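# Relocate coat stand into the taped area next door

## Task

Carry the coat stand through to the neighbouring room and leave it standing upright by itself, every one of its four feet resting inside the yellow tape outline and none touching the tape. At the end the coffee table must still be upright, the robot must not have toppled or be left leaning, and the stand must stay put without the robot holding it.

## Robot and tools

Robot: TidyBot++, a wheeled base 0.54 m long, 0.50 m wide and 0.38 m tall on four driven casters, carrying a single seven-joint arm with a two-finger gripper. The shoulder sits 0.12 m ahead of the base centre at 0.68 m height. Segments: upper arm 0.42 m, forearm 0.31 m, hand 0.31 m to the hand point. The arm begins folded, hand pointing down, sticking out up to 0.08 m in front, elbow up to 1.15 m high. A downward-pointing hand reaches at most about 0.94 m high, and only near the base. Cameras: base_camera (fixed on the base, 644x364) and wrist_camera (fisheye on the hand, 644x476, looking along the hand).

Frames: base frame has its origin on the floor below the base centre, x ahead, y to the left, z up. hand_pose is reported in it (point between the finger pads; its z axis runs out along the fingers, fingers close along its y). The odometry frame is the base frame as it was at scene start; base_odometry counts wheel rotation only, so slip shows as travel and drift of several cm and degrees builds up. Heading is positive leftward, -3.142 to 3.142. base_tilt is in degrees, positive when leaning forward or right.

execute_actions: arguments "actions" (a list holding exactly one action, or empty to just read state and images) and optional "cameras" (list of base_camera, wrist_camera or all; omitted/null means all, [] means none). One action may contain:
- "base": exactly one relative move from where the base last measured itself: {"translate_m": d} straight ahead in metres (forward positive, -2 to 2); {"strafe_m": d} sideways in metres (left positive, -2 to 2); {"rotate_rad": d} spin in place in radians (counter-clockwise from above positive, -6.3 to 6.3). These are offsets, not poses.
- "joints": absolute target angles in radians keyed by name: joint_1_rad (whole arm about vertical, any angle; positive is clockwise from above, opposite to rotate_rad), joint_2_rad shoulder -2.249 to 2.249, joint_3_rad any angle, joint_4_rad elbow -2.579 to 2.579, joint_5_rad any angle, joint_6_rad wrist -2.099 to 2.099, joint_7_rad any angle (hand pointing down: positive is counter-clockwise from above; at 1.57 fingers open left/right). gripper_pos 0 (open, about 85 mm gap) to 1 (closed); gap is roughly 85 x (1 - gripper_pos) mm. Free-turning joints take the short way, so turn in steps under half a revolution.
- "speeds": optional caps for this action only: translate_m and strafe_m 0.05 to 0.5 m/s, rotate_rad 0.1 to 1.57 rad/s (defaults are the maxima). A base move needing over 8.667 s is rejected; actions end after 15 s.
Unknown keys or out-of-range values reject the call and nothing moves. Motions start together. Omitted joints or base may keep pushing toward old targets.

Arm geometry with joint_1_rad 0, joint_3_rad 3.14, joint_5_rad 0 (near start): the arm lies in the base's x-z plane; tilt from vertical (forward positive) is joint_2 for the upper arm, joint_2 - joint_4 for the forearm, and that minus joint_6 for the hand. Forward reach = sum of length x sin(tilt); height above shoulder = sum of length x cos(tilt).

wait: "seconds" from 0 to 10; commands nothing and returns state and images. zoom_image: "camera" plus "region" [x0, y0, x1, y1] in pixels of that camera's latest full image, top-left origin, at most 504 x 504. finished_scene: "scene" number; ends the scene irreversibly and reports success, so only call it once the stand is free-standing in place.

Result lines: base_status and joint_status say how each motion ended. done = reached (for the base, wheels turned the commanded amount, even if slipping). off_target = halted short, possibly still pushing. contact_stop / time_out = target dropped, holding where stopped. A blocked base pushes until timeout and may still say done while far short. "joint command not followed" with a "cause:" line means arm targets were held back, usually for self-collision; those joints show not_followed and may be retried later. on_its_own lists uncommanded motion. motor_effort gives percent of motor maximum, with the peak of the last action in brackets; readings are noisy and offset. joint_positions give angles with done tolerances of about 0.039 (joints 1-4) and 0.056 (5-7), gripper 0.03. Gripper at 1 reading done means nothing grasped; off_target means something is held. ARM HIT means the arm struck itself or the base. Any reported stop cancels later motion calls in that reply.

Accuracy: friction leaves joints slightly off; re-sending the same target does nothing. To correct, send each joint last command + (desired - measured). Under load the arm sags; never send a joint its measured angle while holding something. Camera images are the truth for hand position.

Hazards to avoid: tipping the robot (arm snagging above about 0.8 m while driving, or yanking sideways on a raised hand); torque faults (joints 1-4 limit 104.5 N m, warn 56.7; joints 5-7 limit 51.3, warn 29.4), which freeze the arm and gripper for 10 s while the base continues; motor overheating from holding loads (warning from 60 °C, weak braking fault at 75 °C); dropping or slamming objects, hard shoves, knocking the coffee table or the stand over. Loose objects may occasionally get nudged by outside forces. Calibration matrices map base-frame points into each camera; the wrist camera's pose is less certain because it depends on joint readings.

Each tool is called after "Call:" as name(argument=value, ...) on one line, values as JSON.

## Session

Call:
execute_actions(actions=[])

Scene clock: 0.00 s.
base_odometry: x=+0.000 y=+0.000 heading=+0.000 (m, m, rad; odometry frame)
base_tilt: forward=+0.2 right=+0.1 (deg)
base_status: not commanded
joint_positions: joint_1_rad=+0.017 joint_2_rad=-0.391 joint_3_rad=+3.135 joint_4_rad=-2.491 joint_5_rad=+0.037 joint_6_rad=-0.873 joint_7_rad=+1.558 gripper_pos=+0.000
joint_status: not commanded
motor_effort: joint_1_rad=-1 joint_2_rad=-1 joint_3_rad=+1 joint_4_rad=+15 joint_5_rad=+0 joint_6_rad=+1 joint_7_rad=+1 (%)
hand_pose: x=+0.2822 y=-0.0094 z=+0.6054 quat_wxyz=(+0.016, +0.996, -0.001, +0.084) (m; base frame)
pictures: base_camera, wrist_camera
camera_calibration (this result's frames):
wrist_camera: T_world_to_cam=[[0.0250056, -0.999003, 0.0369826, -0.0434495], [-0.972236, -0.0329122, -0.231678, 0.476477], [0.232664, -0.0301626, -0.972089, 0.653706], [0, 0, 0, 1]] pos_world=[0.312241, -0.0080068, 0.747456]
Images, in order (width x height): base_camera 644x364, wrist_camera 644x476.

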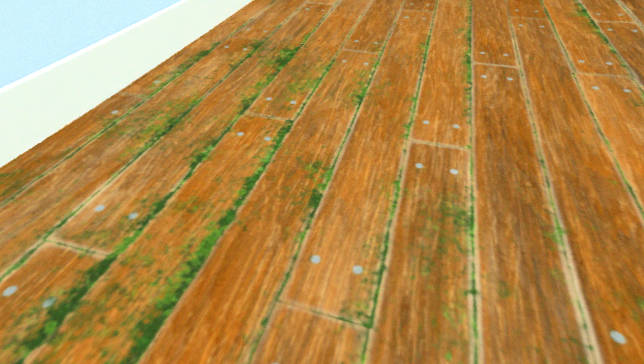

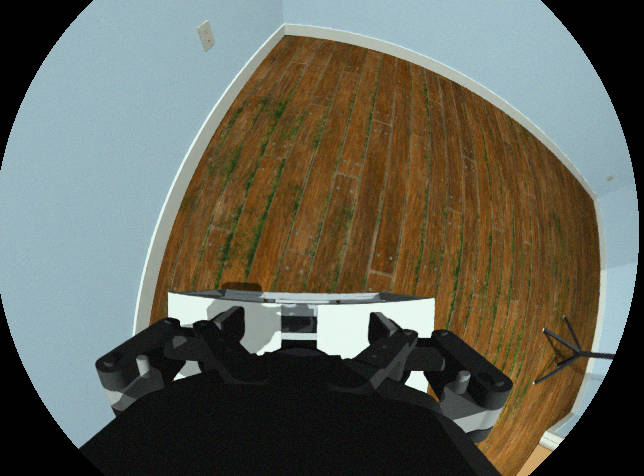

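Stand on the right.

Call:
execute_actions(actions=[{"base":{"rotate_rad":-1.6},"joints":{"joint_1_rad":0,"joint_2_rad":0,"joint_3_rad":3.14,"joint_4_rad":-2.1,"joint_5_rad":0,"joint_6_rad":0.53,"joint_7_rad":1.57}}])

Scene clock: 5.17 s.
base_odometry: x=+0.000 y=+0.000 heading=-1.600 (m, m, rad; odometry frame)
base_tilt: forward=+0.1 right=+0.2 (deg)
base_status: done
joint_positions: joint_1_rad=+0.006 joint_2_rad=-0.002 joint_3_rad=+3.141 joint_4_rad=-2.099 joint_5_rad=+0.018 joint_6_rad=+0.499 joint_7_rad=+1.558 gripper_pos=+0.000
joint_status: all done
motor_effort: joint_1_rad=-1(1) joint_2_rad=-21(22) joint_3_rad=+0(2) joint_4_rad=+20(21) joint_5_rad=+0(0) joint_6_rad=+7(7) joint_7_rad=+0(1) (%)
hand_pose: x=+0.7011 y=+0.0009 z=+0.9362 quat_wxyz=(+0.000, +0.717, +0.002, +0.697) (m; base frame)
pictures: base_camera, wrist_camera
camera_calibration (this result's frames):
wrist_camera: T_world_to_cam=[[0.00437629, -0.999455, 0.0327218, -0.0374278], [0.0393664, -0.0325245, -0.998695, 0.969608], [0.999215, 0.00565872, 0.0392026, -0.606066], [0, 0, 0, 1]] pos_world=[0.567584, -0.00244184, 0.993327]
Images, in order (width x height): base_camera 644x364, wrist_camera 644x476.

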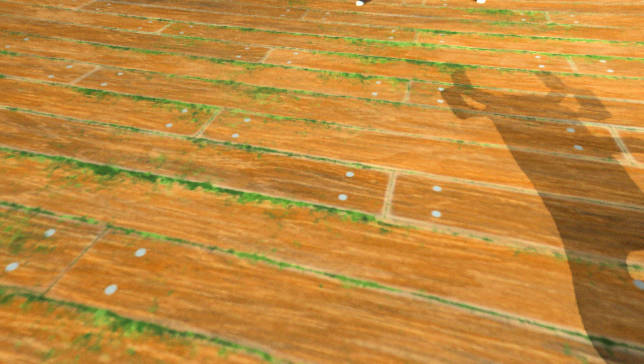

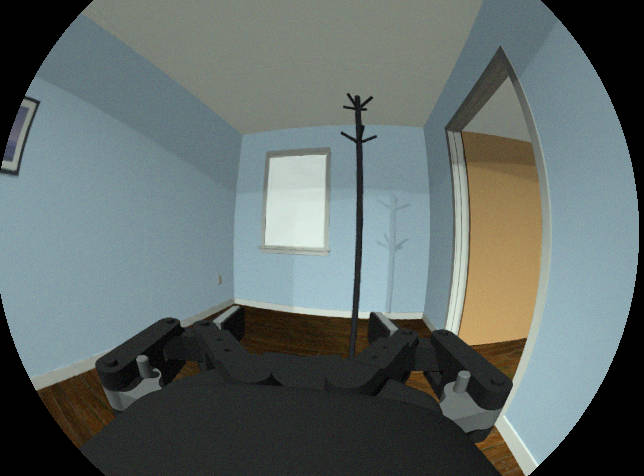

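Call:
execute_actions(actions=[{"base":{"rotate_rad":-0.145}}], cameras=[])

Call:
execute_actions(actions=[{"base":{"translate_m":0.65}}])

Scene clock: 9.13 s.
base_odometry: x=+0.000 y=+0.000 heading=-1.745 (m, m, rad; odometry frame)
base_tilt: forward=+0.2 right=+0.2 (deg)
base_status: done
joint_positions: joint_1_rad=+0.006 joint_2_rad=-0.002 joint_3_rad=+3.145 joint_4_rad=-2.099 joint_5_rad=+0.017 joint_6_rad=+0.499 joint_7_rad=+1.558 gripper_pos=+0.000
joint_status: not commanded
motor_effort: joint_1_rad=+0(3) joint_2_rad=-21(21) joint_3_rad=+0(2) joint_4_rad=+20(20) joint_5_rad=+0(0) joint_6_rad=+7(7) joint_7_rad=+1(1) (%)
hand_pose: x=+0.7011 y=-0.0011 z=+0.9362 quat_wxyz=(+0.001, +0.717, +0.000, +0.697) (m; base frame)
pictures: none
No camera images: the call's "cameras" was empty. Leave "cameras" out to get every camera's image.

Scene clock: 11.80 s.
base_odometry: x=-0.113 y=-0.640 heading=-1.745 (m, m, rad; odometry frame)
base_tilt: forward=+0.2 right=+0.2 (deg)
base_status: done
joint_positions: joint_1_rad=+0.006 joint_2_rad=+0.000 joint_3_rad=+3.145 joint_4_rad=-2.099 joint_5_rad=+0.017 joint_6_rad=+0.499 joint_7_rad=+1.558 gripper_pos=+0.000
joint_status: not commanded
motor_effort: joint_1_rad=+0(0) joint_2_rad=-21(24) joint_3_rad=+0(1) joint_4_rad=+20(20) joint_5_rad=+0(0) joint_6_rad=+7(7) joint_7_rad=+1(1) (%)
hand_pose: x=+0.7017 y=-0.0011 z=+0.9348 quat_wxyz=(+0.001, +0.718, +0.000, +0.697) (m; base frame)
pictures: base_camera, wrist_camera
camera_calibration (this result's frames):
wrist_camera: T_world_to_cam=[[0.000763491, -0.999487, 0.0320308, -0.0362467], [0.03689, -0.0319808, -0.998807, 0.969986], [0.999319, 0.0019442, 0.0368467, -0.604509], [0, 0, 0, 1]] pos_world=[0.568342, -0.00403186, 0.992264]
Images, in order (width x height): base_camera 644x364, wrist_camera 644x476.

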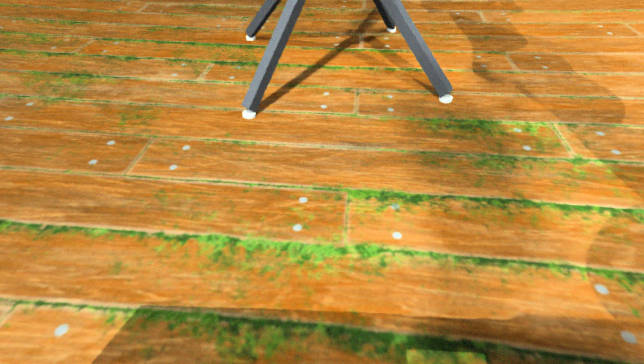

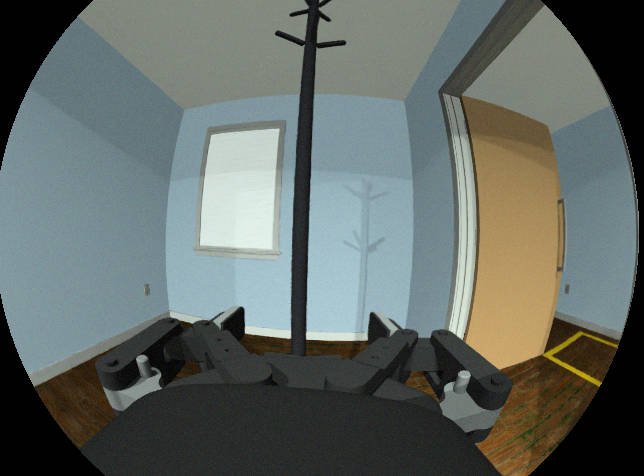

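Call:
execute_actions(actions=[{"base":{"translate_m":0.28},"speeds":{"translate_m":0.2}}])

Scene clock: 19.17 s.
base_odometry: x=-0.162 y=-0.916 heading=-1.746 (m, m, rad; odometry frame)
base_tilt: forward=+0.1 right=+0.2 (deg)
base_status: done
joint_positions: joint_1_rad=+0.006 joint_2_rad=+0.001 joint_3_rad=+3.145 joint_4_rad=-2.099 joint_5_rad=+0.017 joint_6_rad=+0.499 joint_7_rad=+1.558 gripper_pos=+0.000
joint_status: not commanded
motor_effort: joint_1_rad=+0(0) joint_2_rad=-21(24) joint_3_rad=+0(1) joint_4_rad=+20(21) joint_5_rad=+0(0) joint_6_rad=+7(7) joint_7_rad=+1(1) (%)
hand_pose: x=+0.7019 y=-0.0011 z=+0.9344 quat_wxyz=(+0.001, +0.718, +0.000, +0.696) (m; base frame)
pictures: base_camera, wrist_camera
camera_calibration (this result's frames):
wrist_camera: T_world_to_cam=[[0.00078649, -0.999487, 0.0320263, -0.0362463], [0.0361797, -0.0319769, -0.998834, 0.970088], [0.999345, 0.00194427, 0.036136, -0.604019], [0, 0, 0, 1]] pos_world=[0.568554, -0.00403294, 0.991944]
Images, in order (width x height): base_camera 644x364, wrist_camera 644x476.

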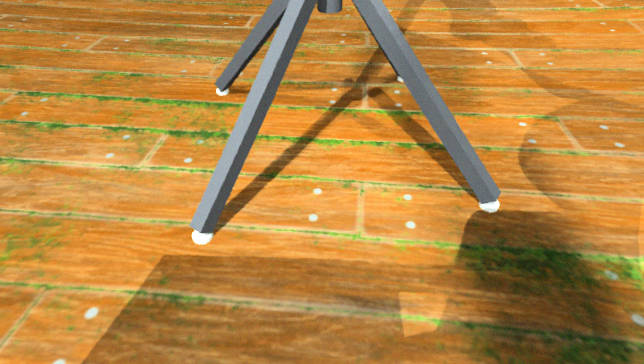

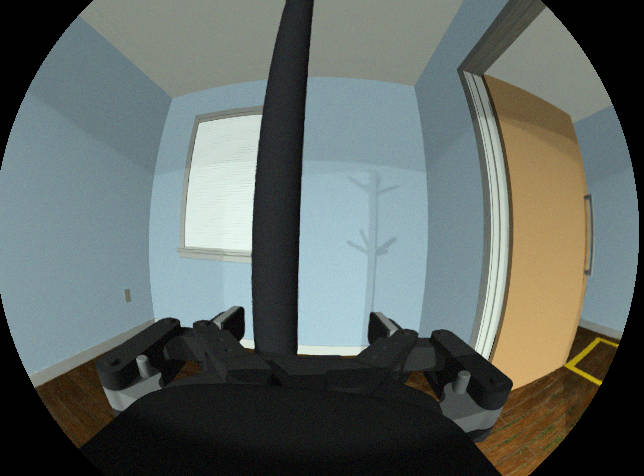

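Call:
execute_actions(actions=[{"base":{"strafe_m":0.02}}], cameras=[])

Call:
execute_actions(actions=[{"base":{"translate_m":0.035}}], cameras=[])

Call:
execute_actions(actions=[{"joints":{"gripper_pos":1}}])

Scene clock: 23.03 s.
base_odometry: x=-0.142 y=-0.920 heading=-1.746 (m, m, rad; odometry frame)
base_tilt: forward=+0.1 right=+0.2 (deg)
base_status: done
joint_positions: joint_1_rad=+0.002 joint_2_rad=+0.001 joint_3_rad=+3.141 joint_4_rad=-2.099 joint_5_rad=+0.017 joint_6_rad=+0.499 joint_7_rad=+1.558 gripper_pos=+0.000
joint_status: not commanded
motor_effort: joint_1_rad=+0(3) joint_2_rad=-21(23) joint_3_rad=+0(2) joint_4_rad=+20(20) joint_5_rad=+0(0) joint_6_rad=+7(7) joint_7_rad=+1(1) (%)
hand_pose: x=+0.7018 y=+0.0034 z=+0.9344 quat_wxyz=(-0.002, +0.718, +0.003, +0.696) (m; base frame)
pictures: none
No camera images: the call's "cameras" was empty. Leave "cameras" out to get every camera's image.

Scene clock: 23.93 s.
base_odometry: x=-0.148 y=-0.954 heading=-1.746 (m, m, rad; odometry frame)
base_tilt: forward=+0.2 right=+0.2 (deg)
base_status: done
joint_positions: joint_1_rad=+0.002 joint_2_rad=+0.005 joint_3_rad=+3.141 joint_4_rad=-2.099 joint_5_rad=+0.017 joint_6_rad=+0.499 joint_7_rad=+1.558 gripper_pos=+0.000
joint_status: not commanded
motor_effort: joint_1_rad=+0(1) joint_2_rad=-22(25) joint_3_rad=+0(1) joint_4_rad=+20(21) joint_5_rad=+0(0) joint_6_rad=+7(8) joint_7_rad=+1(1) (%)
hand_pose: x=+0.7028 y=+0.0034 z=+0.9321 quat_wxyz=(-0.002, +0.719, +0.003, +0.695) (m; base frame)
pictures: none
No camera images: the call's "cameras" was empty. Leave "cameras" out to get every camera's image.

Scene clock: 25.03 s.
base_odometry: x=-0.148 y=-0.954 heading=-1.746 (m, m, rad; odometry frame)
base_tilt: forward=+0.1 right=+0.2 (deg)
base_status: not commanded
joint_positions: joint_1_rad=+0.003 joint_2_rad=+0.005 joint_3_rad=+3.142 joint_4_rad=-2.099 joint_5_rad=+0.015 joint_6_rad=+0.499 joint_7_rad=+1.558 gripper_pos=+0.690
joint_status: gripper_pos off_target (ended at +0.690, target +1.000)
motor_effort: joint_1_rad=+0(6) joint_2_rad=-22(21) joint_3_rad=+0(4) joint_4_rad=+21(21) joint_5_rad=-1(2) joint_6_rad=+8(7) joint_7_rad=+0(0) (%)
hand_pose: x=+0.7029 y=+0.0014 z=+0.9321 quat_wxyz=(-0.001, +0.719, +0.001, +0.695) (m; base frame)
pictures: base_camera, wrist_camera
camera_calibration (this result's frames):
wrist_camera: T_world_to_cam=[[0.00478274, -0.999526, 0.030406, -0.0349487], [0.032271, -0.0302363, -0.999022, 0.970701], [0.999468, 0.0057593, 0.0321111, -0.60129], [0, 0, 0, 1]] pos_world=[0.569811, -0.0021188, 0.990122]
Images, in order (width x height): base_camera 644x364, wrist_camera 644x476.

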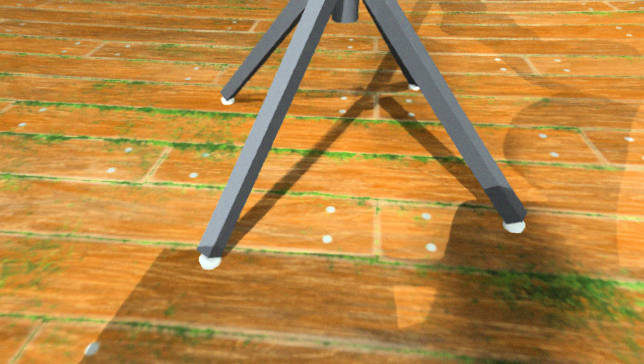

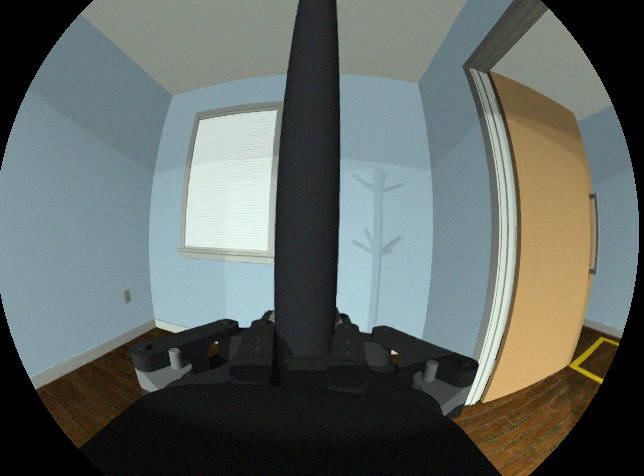

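Call:
execute_actions(actions=[{"joints":{"joint_2_rad":-0.2,"joint_4_rad":-1.68,"joint_6_rad":0.44}}], cameras=["base_camera"])

Call:
execute_actions(actions=[{"base":{"rotate_rad":-1.45},"speeds":{"rotate_rad":0.6}}])

Scene clock: 31.10 s.
base_odometry: x=-0.148 y=-0.954 heading=-1.746 (m, m, rad; odometry frame)
base_tilt: forward=+0.2 right=+0.2 (deg)
base_status: not commanded
joint_positions: joint_1_rad=+0.002 joint_2_rad=-0.041 joint_3_rad=+3.141 joint_4_rad=-1.853 joint_5_rad=+0.015 joint_6_rad=+0.325 joint_7_rad=+1.558 gripper_pos=+0.691
joint_status: joint_2_rad off_target (ended at -0.041, target -0.200); joint_4_rad off_target (ended at -1.853, target -1.680); joint_6_rad off_target (ended at +0.325, target +0.440)
motor_effort: joint_1_rad=-1(1) joint_2_rad=-52(59) joint_3_rad=+0(2) joint_4_rad=+52(55) joint_5_rad=+0(1) joint_6_rad=+28(31) joint_7_rad=+0(0) (%)
hand_pose: x=+0.7172 y=+0.0016 z=+1.0535 quat_wxyz=(+0.000, +0.677, +0.001, +0.736) (m; base frame)
pictures: base_camera
Images, in order (width x height): base_camera 644x364.

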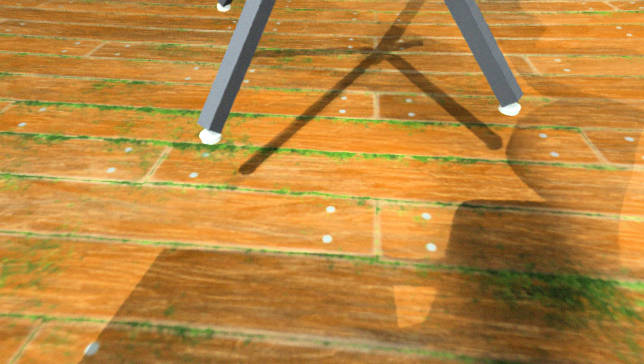

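Scene clock: 34.47 s.
base_odometry: x=-0.148 y=-0.954 heading=+3.091 (m, m, rad; odometry frame)
base_tilt: forward=+0.1 right=+0.2 (deg)
base_status: done
joint_positions: joint_1_rad=-0.062 joint_2_rad=-0.035 joint_3_rad=+3.078 joint_4_rad=-1.851 joint_5_rad=-0.091 joint_6_rad=+0.325 joint_7_rad=+1.468 gripper_pos=+0.691
joint_status: not commanded
motor_effort: joint_1_rad=+12(16) joint_2_rad=-52(56) joint_3_rad=+12(16) joint_4_rad=+51(54) joint_5_rad=+12(17) joint_6_rad=+28(30) joint_7_rad=+15(21) (%)
hand_pose: x=+0.7150 y=+0.0678 z=+1.0500 quat_wxyz=(-0.104, +0.678, -0.032, +0.727) (m; base frame)
pictures: base_camera, wrist_camera
camera_calibration (this result's frames):
wrist_camera: T_world_to_cam=[[0.106803, -0.981651, -0.157969, 0.151364], [0.127243, 0.171065, -0.977009, 0.985487], [0.986105, 0.0842467, 0.143178, -0.729991], [0, 0, 0, 1]] pos_world=[0.578285, 0.0415038, 1.09126]
Images, in order (width x height): base_camera 644x364, wrist_camera 644x476.

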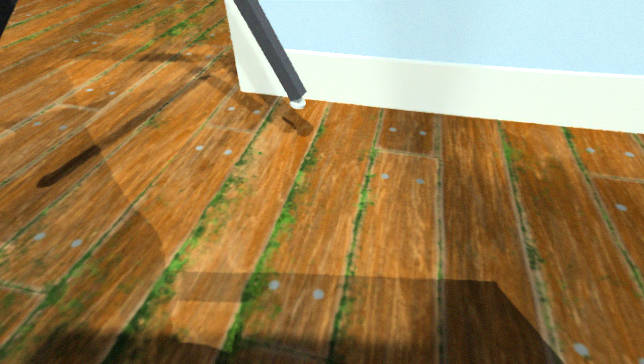

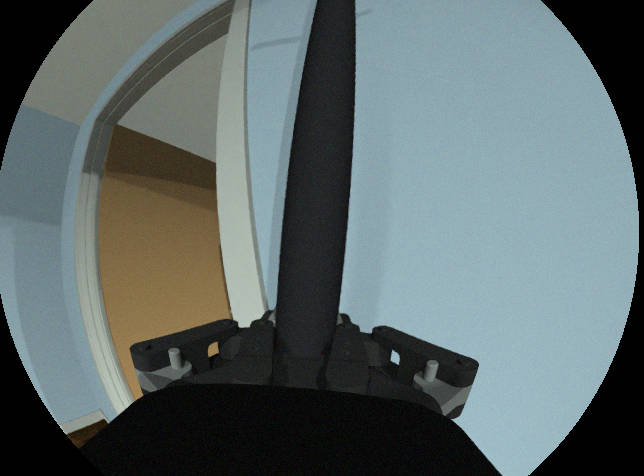

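Call:
execute_actions(actions=[{"base":{"translate_m":-0.3},"speeds":{"translate_m":0.2},"joints":{"joint_1_rad":0,"joint_3_rad":3.14,"joint_5_rad":0.015,"joint_7_rad":1.56}}])

Scene clock: 40.33 s.
base_odometry: x=+0.152 y=-0.970 heading=+3.090 (m, m, rad; odometry frame)
base_tilt: forward=+0.2 right=+0.2 (deg)
base_status: done
joint_positions: joint_1_rad=+0.003 joint_2_rad=-0.035 joint_3_rad=+3.142 joint_4_rad=-1.851 joint_5_rad=+0.023 joint_6_rad=+0.317 joint_7_rad=+1.576 gripper_pos=+0.691
joint_status: all done
motor_effort: joint_1_rad=-1(18) joint_2_rad=-53(59) joint_3_rad=+0(16) joint_4_rad=+52(55) joint_5_rad=+0(12) joint_6_rad=+28(31) joint_7_rad=+1(15) (%)
hand_pose: x=+0.7198 y=+0.0015 z=+1.0478 quat_wxyz=(+0.009, +0.682, +0.011, +0.732) (m; base frame)
pictures: base_camera, wrist_camera
camera_calibration (this result's frames):
wrist_camera: T_world_to_cam=[[-0.000178491, -0.998339, 0.057615, -0.0634189], [0.137069, -0.0570956, -0.988915, 0.999766], [0.990562, 0.00772069, 0.136851, -0.72528], [0, 0, 0, 1]] pos_world=[0.581386, -0.000631703, 1.09159]
Images, in order (width x height): base_camera 644x364, wrist_camera 644x476.

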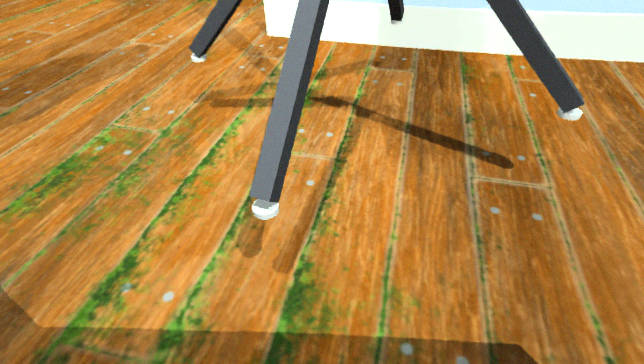

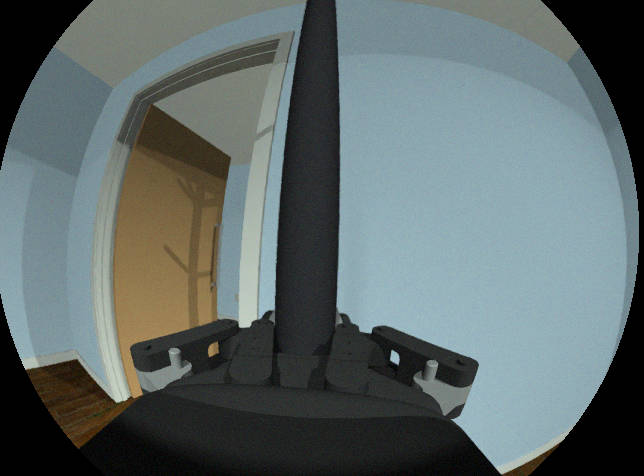

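Call:
execute_actions(actions=[{"base":{"strafe_m":0.85},"speeds":{"strafe_m":0.3}}], cameras=[])

Call:
execute_actions(actions=[{"base":{"rotate_rad":-0.245},"speeds":{"rotate_rad":0.4}}])

Scene clock: 49.87 s.
base_odometry: x=+0.108 y=-1.819 heading=+3.090 (m, m, rad; odometry frame)
base_tilt: forward=+0.1 right=+0.1 (deg)
base_status: done
joint_positions: joint_1_rad=-0.004 joint_2_rad=-0.035 joint_3_rad=+3.137 joint_4_rad=-1.851 joint_5_rad=+0.023 joint_6_rad=+0.317 joint_7_rad=+1.576 gripper_pos=+0.691
joint_status: not commanded
motor_effort: joint_1_rad=+0(4) joint_2_rad=-53(55) joint_3_rad=+0(3) joint_4_rad=+53(54) joint_5_rad=+0(0) joint_6_rad=+28(30) joint_7_rad=+1(2) (%)
hand_pose: x=+0.7198 y=+0.0083 z=+1.0477 quat_wxyz=(+0.005, +0.682, +0.014, +0.732) (m; base frame)
pictures: none
No camera images: the call's "cameras" was empty. Leave "cameras" out to get every camera's image.

Scene clock: 51.60 s.
base_odometry: x=+0.108 y=-1.819 heading=+2.845 (m, m, rad; odometry frame)
base_tilt: forward=+0.2 right=+0.2 (deg)
base_status: done
joint_positions: joint_1_rad=+0.002 joint_2_rad=-0.035 joint_3_rad=+3.141 joint_4_rad=-1.851 joint_5_rad=+0.023 joint_6_rad=+0.317 joint_7_rad=+1.576 gripper_pos=+0.691
joint_status: not commanded
motor_effort: joint_1_rad=-1(7) joint_2_rad=-53(55) joint_3_rad=+0(6) joint_4_rad=+53(53) joint_5_rad=+0(1) joint_6_rad=+29(29) joint_7_rad=+1(1) (%)
hand_pose: x=+0.7198 y=+0.0030 z=+1.0479 quat_wxyz=(+0.008, +0.681, +0.011, +0.732) (m; base frame)
pictures: base_camera, wrist_camera
camera_calibration (this result's frames):
wrist_camera: T_world_to_cam=[[0.00227093, -0.998334, 0.0576605, -0.0637419], [0.137367, -0.0568026, -0.98889, 0.999707], [0.990518, 0.0101664, 0.137009, -0.725451], [0, 0, 0, 1]] pos_world=[0.58139, 0.000525454, 1.09167]
Images, in order (width x height): base_camera 644x364, wrist_camera 644x476.

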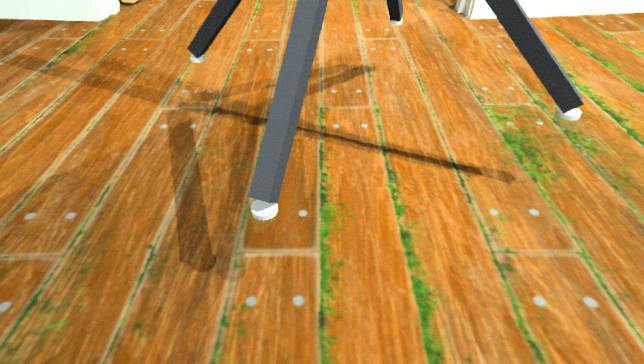

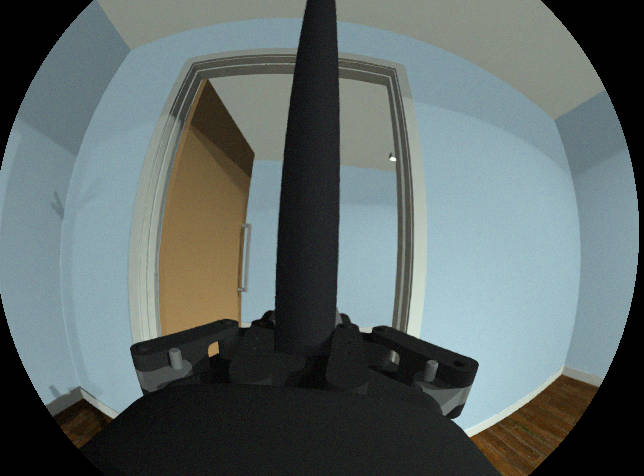

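Call:
execute_actions(actions=[{"base":{"strafe_m":0.08}}], cameras=[])

Call:
execute_actions(actions=[{"base":{"translate_m":0.55},"speeds":{"translate_m":0.25}}])

Scene clock: 57.63 s.
base_odometry: x=+0.084 y=-1.896 heading=+2.843 (m, m, rad; odometry frame)
base_tilt: forward=+0.1 right=+0.1 (deg)
base_status: done
joint_positions: joint_1_rad=-0.005 joint_2_rad=-0.035 joint_3_rad=+3.136 joint_4_rad=-1.851 joint_5_rad=+0.023 joint_6_rad=+0.317 joint_7_rad=+1.576 gripper_pos=+0.691
joint_status: not commanded
motor_effort: joint_1_rad=-1(4) joint_2_rad=-53(55) joint_3_rad=+0(4) joint_4_rad=+53(54) joint_5_rad=+0(1) joint_6_rad=+28(29) joint_7_rad=+1(3) (%)
hand_pose: x=+0.7197 y=+0.0102 z=+1.0479 quat_wxyz=(+0.003, +0.681, +0.016, +0.732) (m; base frame)
pictures: none
No camera images: the call's "cameras" was empty. Leave "cameras" out to get every camera's image.

Scene clock: 60.73 s.
base_odometry: x=-0.442 y=-1.735 heading=+2.844 (m, m, rad; odometry frame)
base_tilt: forward=+0.2 right=+0.2 (deg)
base_status: done
joint_positions: joint_1_rad=-0.005 joint_2_rad=-0.033 joint_3_rad=+3.136 joint_4_rad=-1.851 joint_5_rad=+0.023 joint_6_rad=+0.317 joint_7_rad=+1.576 gripper_pos=+0.691
joint_status: not commanded
motor_effort: joint_1_rad=-1(4) joint_2_rad=-52(56) joint_3_rad=+0(3) joint_4_rad=+52(54) joint_5_rad=+0(0) joint_6_rad=+28(30) joint_7_rad=+1(1) (%)
hand_pose: x=+0.7204 y=+0.0098 z=+1.0472 quat_wxyz=(+0.004, +0.682, +0.015, +0.731) (m; base frame)
pictures: base_camera, wrist_camera
camera_calibration (this result's frames):
wrist_camera: T_world_to_cam=[[0.0135272, -0.998237, 0.057795, -0.0651739], [0.136887, -0.0554074, -0.989036, 0.999844], [0.990494, 0.0212903, 0.135896, -0.724876], [0, 0, 0, 1]] pos_world=[0.582002, 0.0057725, 1.09116]
Images, in order (width x height): base_camera 644x364, wrist_camera 644x476.

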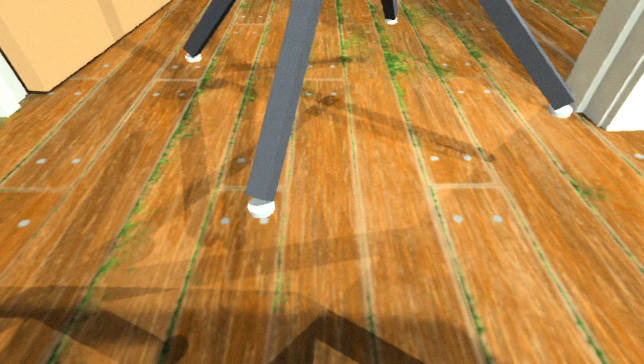

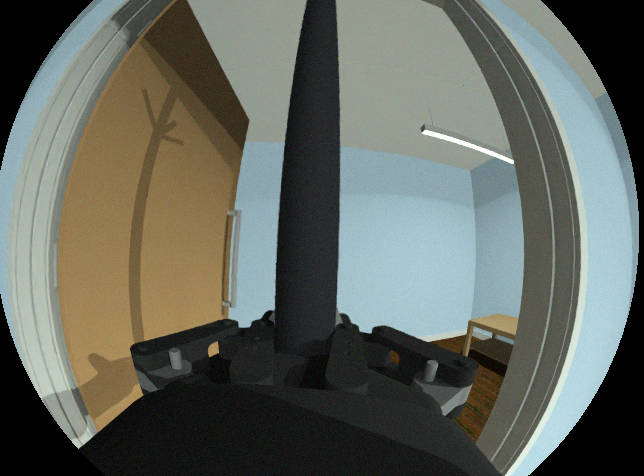

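Call:
execute_actions(actions=[{"base":{"strafe_m":0.08}}], cameras=[])

Call:
execute_actions(actions=[{"base":{"translate_m":0.3},"speeds":{"translate_m":0.2}}])

Scene clock: 66.27 s.
base_odometry: x=-0.466 y=-1.811 heading=+2.844 (m, m, rad; odometry frame)
base_tilt: forward=+0.2 right=+0.2 (deg)
base_status: done
joint_positions: joint_1_rad=-0.005 joint_2_rad=-0.033 joint_3_rad=+3.136 joint_4_rad=-1.851 joint_5_rad=+0.023 joint_6_rad=+0.317 joint_7_rad=+1.576 gripper_pos=+0.691
joint_status: not commanded
motor_effort: joint_1_rad=-1(4) joint_2_rad=-53(54) joint_3_rad=+0(4) joint_4_rad=+53(54) joint_5_rad=+0(1) joint_6_rad=+29(29) joint_7_rad=+1(3) (%)
hand_pose: x=+0.7203 y=+0.0102 z=+1.0472 quat_wxyz=(+0.003, +0.682, +0.016, +0.731) (m; base frame)
pictures: none
No camera images: the call's "cameras" was empty. Leave "cameras" out to get every camera's image.

Scene clock: 68.53 s.
base_odometry: x=-0.753 y=-1.724 heading=+2.844 (m, m, rad; odometry frame)
base_tilt: forward=+0.2 right=+0.2 (deg)
base_status: done
joint_positions: joint_1_rad=-0.005 joint_2_rad=-0.034 joint_3_rad=+3.136 joint_4_rad=-1.850 joint_5_rad=+0.023 joint_6_rad=+0.317 joint_7_rad=+1.576 gripper_pos=+0.691
joint_status: not commanded
motor_effort: joint_1_rad=+0(1) joint_2_rad=-52(56) joint_3_rad=+0(2) joint_4_rad=+52(54) joint_5_rad=+0(0) joint_6_rad=+29(30) joint_7_rad=+1(1) (%)
hand_pose: x=+0.7198 y=+0.0102 z=+1.0483 quat_wxyz=(+0.003, +0.681, +0.016, +0.732) (m; base frame)
pictures: base_camera, wrist_camera
camera_calibration (this result's frames):
wrist_camera: T_world_to_cam=[[0.0141896, -0.998226, 0.0578196, -0.0652704], [0.138746, -0.0553004, -0.988783, 0.999435], [0.990226, 0.0220527, 0.137715, -0.726239], [0, 0, 0, 1]] pos_world=[0.5814, 0.00613004, 1.09201]
Images, in order (width x height): base_camera 644x364, wrist_camera 644x476.

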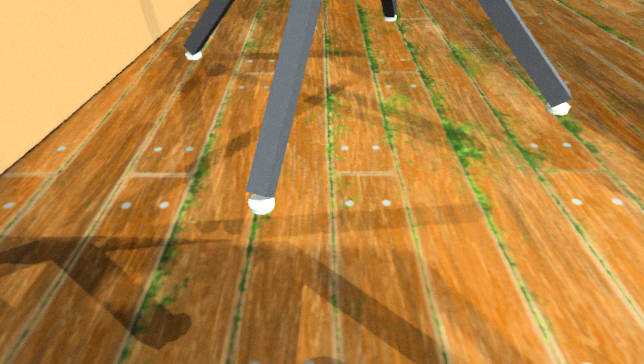

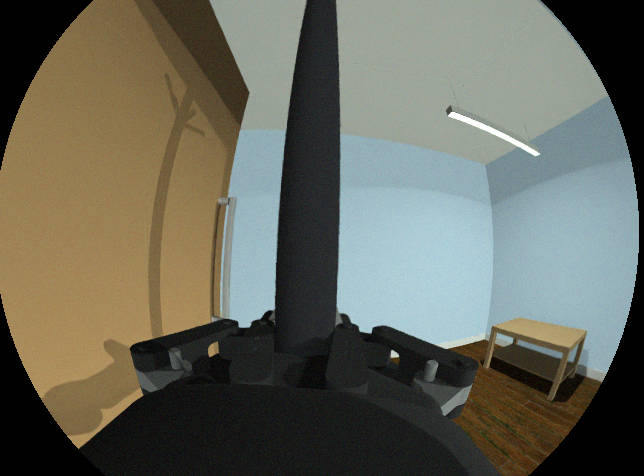

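Same manoeuvre as before.

Call:
execute_actions(actions=[{"base":{"rotate_rad":-0.25},"speeds":{"rotate_rad":0.4}}], cameras=["base_camera"])

Call:
execute_actions(actions=[{"base":{"translate_m":0.3},"speeds":{"translate_m":0.2}}])

Scene clock: 72.53 s.
base_odometry: x=-0.753 y=-1.724 heading=+2.594 (m, m, rad; odometry frame)
base_tilt: forward=+0.2 right=+0.2 (deg)
base_status: done
joint_positions: joint_1_rad=+0.002 joint_2_rad=-0.035 joint_3_rad=+3.141 joint_4_rad=-1.850 joint_5_rad=+0.023 joint_6_rad=+0.317 joint_7_rad=+1.576 gripper_pos=+0.691
joint_status: not commanded
motor_effort: joint_1_rad=-1(7) joint_2_rad=-53(54) joint_3_rad=+0(6) joint_4_rad=+53(54) joint_5_rad=+0(1) joint_6_rad=+29(30) joint_7_rad=+1(2) (%)
hand_pose: x=+0.7199 y=+0.0030 z=+1.0483 quat_wxyz=(+0.008, +0.681, +0.011, +0.732) (m; base frame)
pictures: base_camera
Images, in order (width x height): base_camera 644x364.

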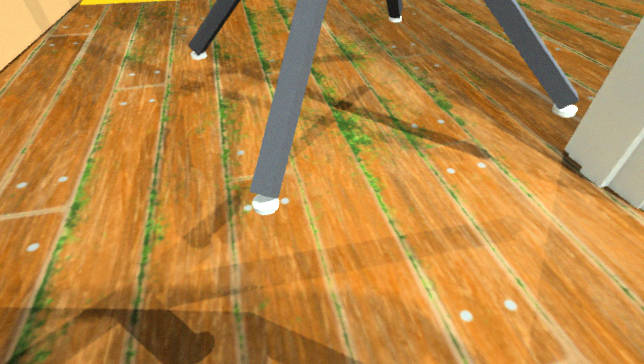

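Scene clock: 74.80 s.
base_odometry: x=-1.009 y=-1.567 heading=+2.593 (m, m, rad; odometry frame)
base_tilt: forward=+0.2 right=+0.2 (deg)
base_status: done
joint_positions: joint_1_rad=+0.002 joint_2_rad=-0.034 joint_3_rad=+3.141 joint_4_rad=-1.850 joint_5_rad=+0.023 joint_6_rad=+0.317 joint_7_rad=+1.576 gripper_pos=+0.691
joint_status: not commanded
motor_effort: joint_1_rad=+0(1) joint_2_rad=-52(56) joint_3_rad=+1(2) joint_4_rad=+52(55) joint_5_rad=+0(1) joint_6_rad=+28(30) joint_7_rad=+1(1) (%)
hand_pose: x=+0.7200 y=+0.0030 z=+1.0482 quat_wxyz=(+0.008, +0.681, +0.011, +0.732) (m; base frame)
pictures: base_camera, wrist_camera
camera_calibration (this result's frames):
wrist_camera: T_world_to_cam=[[0.00228637, -0.998334, 0.0576611, -0.0637461], [0.137803, -0.0567966, -0.98883, 0.99958], [0.990457, 0.0102067, 0.137444, -0.726089], [0, 0, 0, 1]] pos_world=[0.58156, 0.000543781, 1.09189]
Images, in order (width x height): base_camera 644x364, wrist_camera 644x476.

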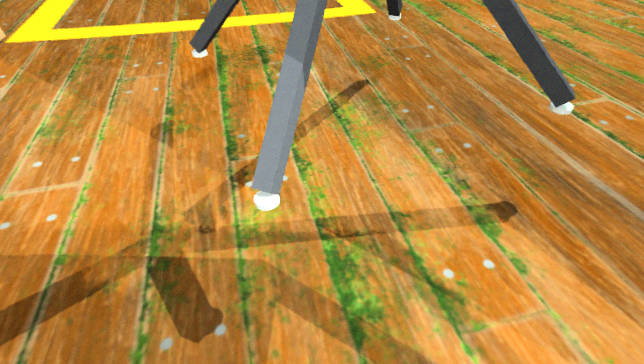

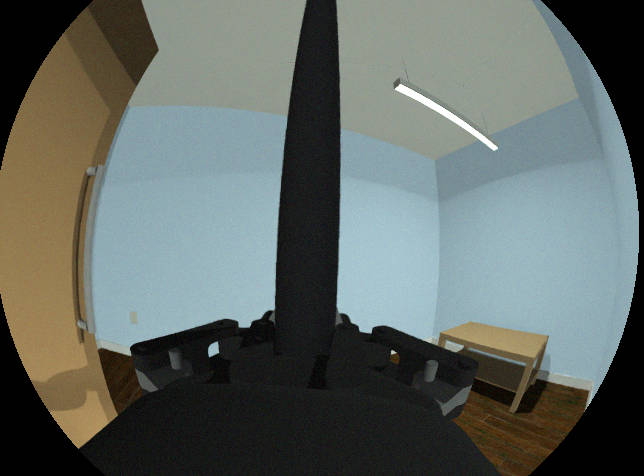

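Call:
execute_actions(actions=[{"base":{"translate_m":0.58},"speeds":{"translate_m":0.25}}], cameras=["base_camera"])

Call:
execute_actions(actions=[{"base":{"rotate_rad":0.25},"speeds":{"rotate_rad":0.4}}])

Scene clock: 81.00 s.
base_odometry: x=-1.504 y=-1.264 heading=+2.592 (m, m, rad; odometry frame)
base_tilt: forward=+0.2 right=+0.1 (deg)
base_status: done
joint_positions: joint_1_rad=+0.002 joint_2_rad=-0.034 joint_3_rad=+3.141 joint_4_rad=-1.850 joint_5_rad=+0.023 joint_6_rad=+0.317 joint_7_rad=+1.576 gripper_pos=+0.691
joint_status: not commanded
motor_effort: joint_1_rad=+0(3) joint_2_rad=-52(56) joint_3_rad=+0(3) joint_4_rad=+52(54) joint_5_rad=+0(0) joint_6_rad=+28(30) joint_7_rad=+1(1) (%)
hand_pose: x=+0.7202 y=+0.0030 z=+1.0484 quat_wxyz=(+0.008, +0.681, +0.011, +0.732) (m; base frame)
pictures: base_camera
Images, in order (width x height): base_camera 644x364.

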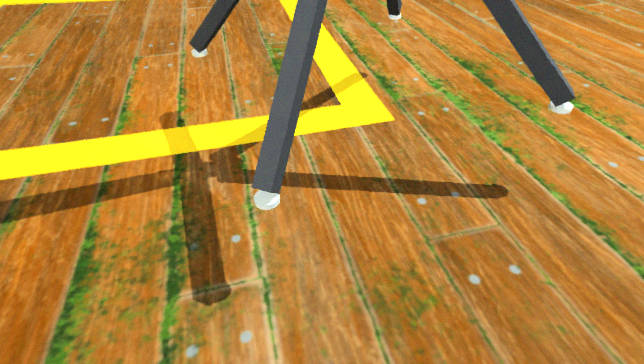

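Scene clock: 82.73 s.
base_odometry: x=-1.504 y=-1.264 heading=+2.842 (m, m, rad; odometry frame)
base_tilt: forward=+0.1 right=+0.1 (deg)
base_status: done
joint_positions: joint_1_rad=-0.002 joint_2_rad=-0.034 joint_3_rad=+3.139 joint_4_rad=-1.850 joint_5_rad=+0.023 joint_6_rad=+0.317 joint_7_rad=+1.576 gripper_pos=+0.691
joint_status: not commanded
motor_effort: joint_1_rad=+0(6) joint_2_rad=-53(55) joint_3_rad=+0(6) joint_4_rad=+53(54) joint_5_rad=+0(1) joint_6_rad=+29(30) joint_7_rad=+1(3) (%)
hand_pose: x=+0.7201 y=+0.0062 z=+1.0484 quat_wxyz=(+0.006, +0.681, +0.013, +0.732) (m; base frame)
pictures: base_camera, wrist_camera
camera_calibration (this result's frames):
wrist_camera: T_world_to_cam=[[0.00753603, -0.998305, 0.0577031, -0.0644011], [0.138548, -0.0561058, -0.988765, 0.999417], [0.990327, 0.015446, 0.137891, -0.726668], [0, 0, 0, 1]] pos_world=[0.581657, 0.00300529, 1.09211]
Images, in order (width x height): base_camera 644x364, wrist_camera 644x476.

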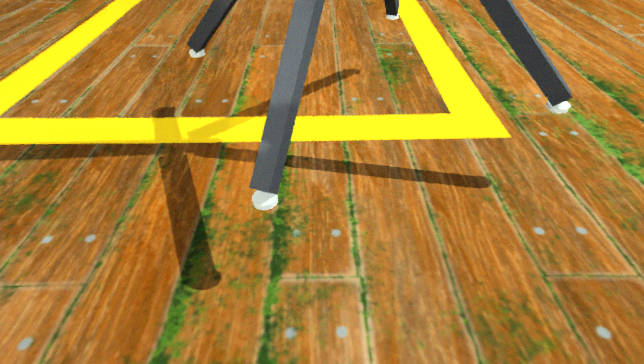

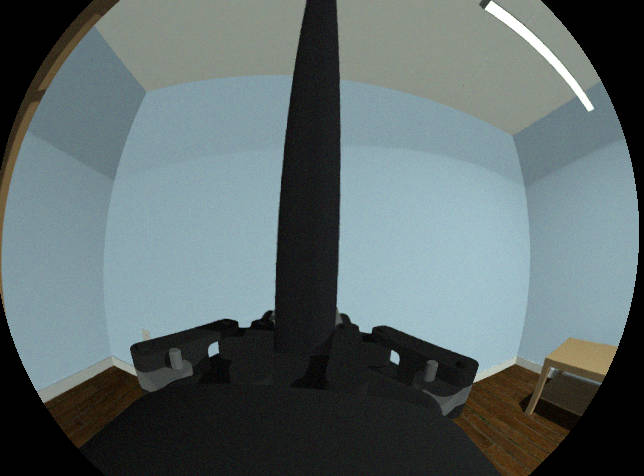

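Call:
execute_actions(actions=[{"base":{"strafe_m":0.24},"speeds":{"strafe_m":0.25}}], cameras=["base_camera"])

Call:
execute_actions(actions=[{"base":{"translate_m":0.48},"speeds":{"translate_m":0.25}}], cameras=["base_camera"])

Call:
execute_actions(actions=[{"joints":{"joint_2_rad":-0.15,"joint_4_rad":-1.85,"joint_6_rad":0.52}}])

Scene clock: 89.93 s.
base_odometry: x=-1.574 y=-1.493 heading=+2.843 (m, m, rad; odometry frame)
base_tilt: forward=+0.2 right=+0.2 (deg)
base_status: done
joint_positions: joint_1_rad=-0.003 joint_2_rad=-0.034 joint_3_rad=+3.138 joint_4_rad=-1.850 joint_5_rad=+0.023 joint_6_rad=+0.317 joint_7_rad=+1.576 gripper_pos=+0.691
joint_status: not commanded
motor_effort: joint_1_rad=+0(5) joint_2_rad=-53(57) joint_3_rad=+0(4) joint_4_rad=+53(56) joint_5_rad=+0(1) joint_6_rad=+29(30) joint_7_rad=+1(2) (%)
hand_pose: x=+0.7201 y=+0.0074 z=+1.0484 quat_wxyz=(+0.005, +0.681, +0.014, +0.732) (m; base frame)
pictures: base_camera
Images, in order (width x height): base_camera 644x364.

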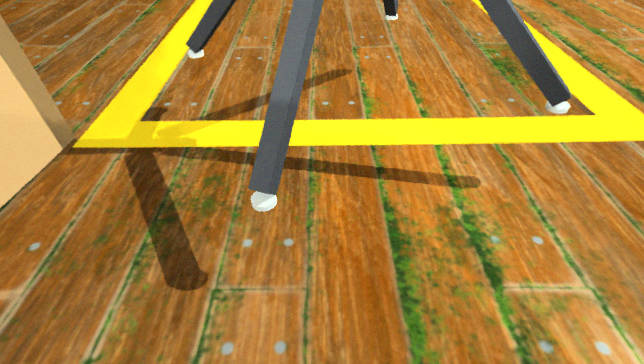

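Scene clock: 92.73 s.
base_odometry: x=-2.033 y=-1.353 heading=+2.844 (m, m, rad; odometry frame)
base_tilt: forward=+0.2 right=+0.2 (deg)
base_status: done
joint_positions: joint_1_rad=-0.003 joint_2_rad=-0.032 joint_3_rad=+3.138 joint_4_rad=-1.851 joint_5_rad=+0.023 joint_6_rad=+0.317 joint_7_rad=+1.576 gripper_pos=+0.691
joint_status: not commanded
motor_effort: joint_1_rad=+0(2) joint_2_rad=-52(56) joint_3_rad=+1(2) joint_4_rad=+52(54) joint_5_rad=+0(0) joint_6_rad=+28(29) joint_7_rad=+0(1) (%)
hand_pose: x=+0.7209 y=+0.0072 z=+1.0464 quat_wxyz=(+0.005, +0.682, +0.014, +0.731) (m; base frame)
pictures: base_camera
Images, in order (width x height): base_camera 644x364.

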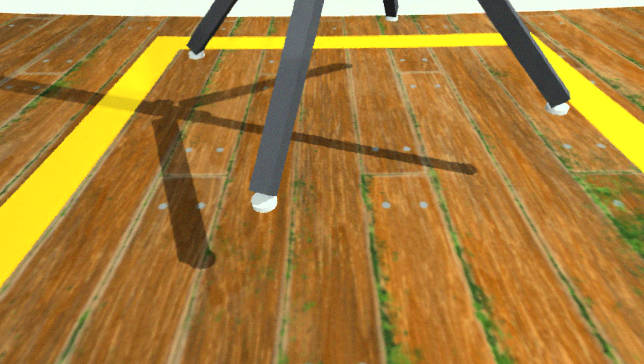

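Scene clock: 94.00 s.
base_odometry: x=-2.033 y=-1.353 heading=+2.844 (m, m, rad; odometry frame)
base_tilt: forward=+0.2 right=+0.2 (deg)
base_status: not commanded
joint_positions: joint_1_rad=-0.003 joint_2_rad=-0.005 joint_3_rad=+3.138 joint_4_rad=-2.003 joint_5_rad=+0.022 joint_6_rad=+0.348 joint_7_rad=+1.576 gripper_pos=+0.691
joint_status: joint_2_rad off_target (ended at -0.005, target -0.150); joint_4_rad off_target (ended at -2.003, target -1.850); joint_6_rad off_target (ended at +0.348, target +0.520)
motor_effort: joint_1_rad=+0(3) joint_2_rad=-52(53) joint_3_rad=+0(2) joint_4_rad=+50(52) joint_5_rad=+1(4) joint_6_rad=+28(28) joint_7_rad=+2(3) (%)
hand_pose: x=+0.7132 y=+0.0072 z=+0.9481 quat_wxyz=(+0.004, +0.734, +0.014, +0.679) (m; base frame)
pictures: base_camera, wrist_camera
camera_calibration (this result's frames):
wrist_camera: T_world_to_cam=[[0.0179732, -0.998311, 0.0552421, -0.0626599], [-0.0110926, -0.0554468, -0.9984, 1.0171], [0.999777, 0.0173316, -0.0120704, -0.570582], [0, 0, 0, 1]] pos_world=[0.582863, 0.00373022, 1.01205]
Images, in order (width x height): base_camera 644x364, wrist_camera 644x476.

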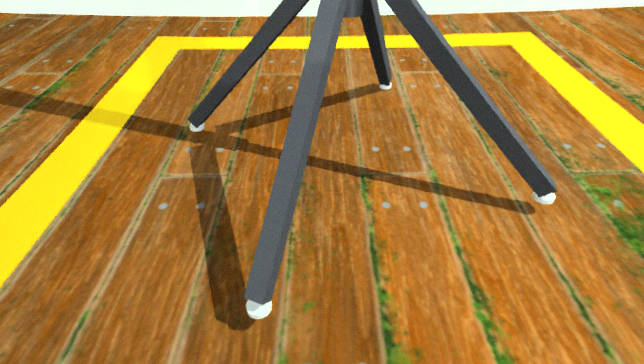

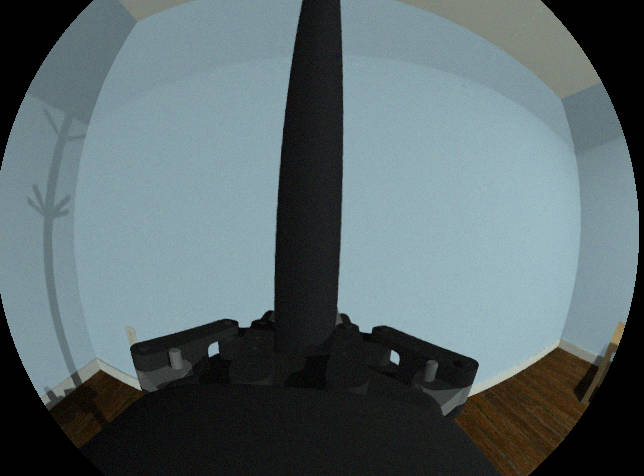

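All feet inside. Unload, release.

Call:
execute_actions(actions=[{"joints":{"joint_2_rad":-0.03,"joint_4_rad":-2.03,"joint_6_rad":0.45}}], cameras=[])

Call:
execute_actions(actions=[{"joints":{"gripper_pos":0}}], cameras=[])

Call:
execute_actions(actions=[{"base":{"translate_m":-0.2},"speeds":{"translate_m":0.3}}])

Scene clock: 99.13 s.
base_odometry: x=-2.033 y=-1.353 heading=+2.844 (m, m, rad; odometry frame)
base_tilt: forward=+0.1 right=+0.2 (deg)
base_status: not commanded
joint_positions: joint_1_rad=-0.003 joint_2_rad=-0.020 joint_3_rad=+3.138 joint_4_rad=-2.047 joint_5_rad=+0.022 joint_6_rad=+0.385 joint_7_rad=+1.576 gripper_pos=+0.691
joint_status: joint_6_rad off_target (ended at +0.385, target +0.450); the others done
motor_effort: joint_1_rad=+2(2) joint_2_rad=-22(50) joint_3_rad=+3(3) joint_4_rad=+26(49) joint_5_rad=-1(1) joint_6_rad=+10(27) joint_7_rad=+0(0) (%)
hand_pose: x=+0.7033 y=+0.0074 z=+0.9418 quat_wxyz=(+0.004, +0.732, +0.014, +0.681) (m; base frame)
pictures: none
No camera images: the call's "cameras" was empty. Leave "cameras" out to get every camera's image.

Scene clock: 100.93 s.
base_odometry: x=-2.033 y=-1.353 heading=+2.844 (m, m, rad; odometry frame)
base_tilt: forward=+0.2 right=+0.2 (deg)
base_status: not commanded
joint_positions: joint_1_rad=-0.006 joint_2_rad=-0.035 joint_3_rad=+3.133 joint_4_rad=-2.044 joint_5_rad=+0.022 joint_6_rad=+0.405 joint_7_rad=+1.576 gripper_pos=+0.000
joint_status: all done
motor_effort: joint_1_rad=+1(4) joint_2_rad=-18(24) joint_3_rad=+2(3) joint_4_rad=+24(29) joint_5_rad=-1(1) joint_6_rad=+8(10) joint_7_rad=+1(0) (%)
hand_pose: x=+0.6998 y=+0.0128 z=+0.9583 quat_wxyz=(+0.000, +0.719, +0.017, +0.695) (m; base frame)
pictures: none
No camera images: the call's "cameras" was empty. Leave "cameras" out to get every camera's image.

Scene clock: 102.60 s.
base_odometry: x=-1.842 y=-1.411 heading=+2.844 (m, m, rad; odometry frame)
base_tilt: forward=+0.1 right=+0.2 (deg)
base_status: done
joint_positions: joint_1_rad=-0.003 joint_2_rad=-0.031 joint_3_rad=+3.137 joint_4_rad=-2.036 joint_5_rad=+0.022 joint_6_rad=+0.408 joint_7_rad=+1.576 gripper_pos=+0.000
joint_status: not commanded
motor_effort: joint_1_rad=-1(4) joint_2_rad=-21(23) joint_3_rad=+1(5) joint_4_rad=+21(22) joint_5_rad=+0(1) joint_6_rad=+7(8) joint_7_rad=+1(1) (%)
hand_pose: x=+0.7021 y=+0.0087 z=+0.9621 quat_wxyz=(+0.003, +0.716, +0.015, +0.698) (m; base frame)
pictures: base_camera, wrist_camera
camera_calibration (this result's frames):
wrist_camera: T_world_to_cam=[[0.0180957, -0.998315, 0.0551284, -0.0617568], [0.0414626, -0.0543407, -0.997661, 0.993381], [0.998976, 0.0203392, 0.0404095, -0.609309], [0, 0, 0, 1]] pos_world=[0.568614, 0.00472101, 1.01908]
Images, in order (width x height): base_camera 644x364, wrist_camera 644x476.

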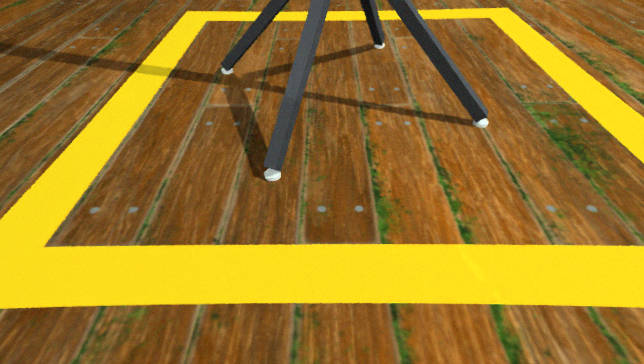

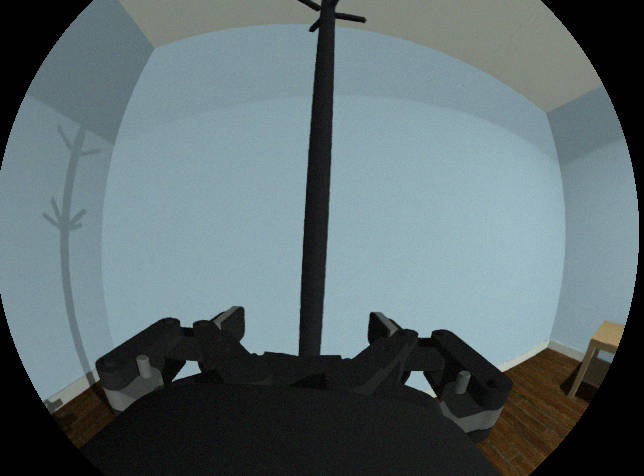

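Call:
finished_scene(scene=2)

The scene is finished: the task was done.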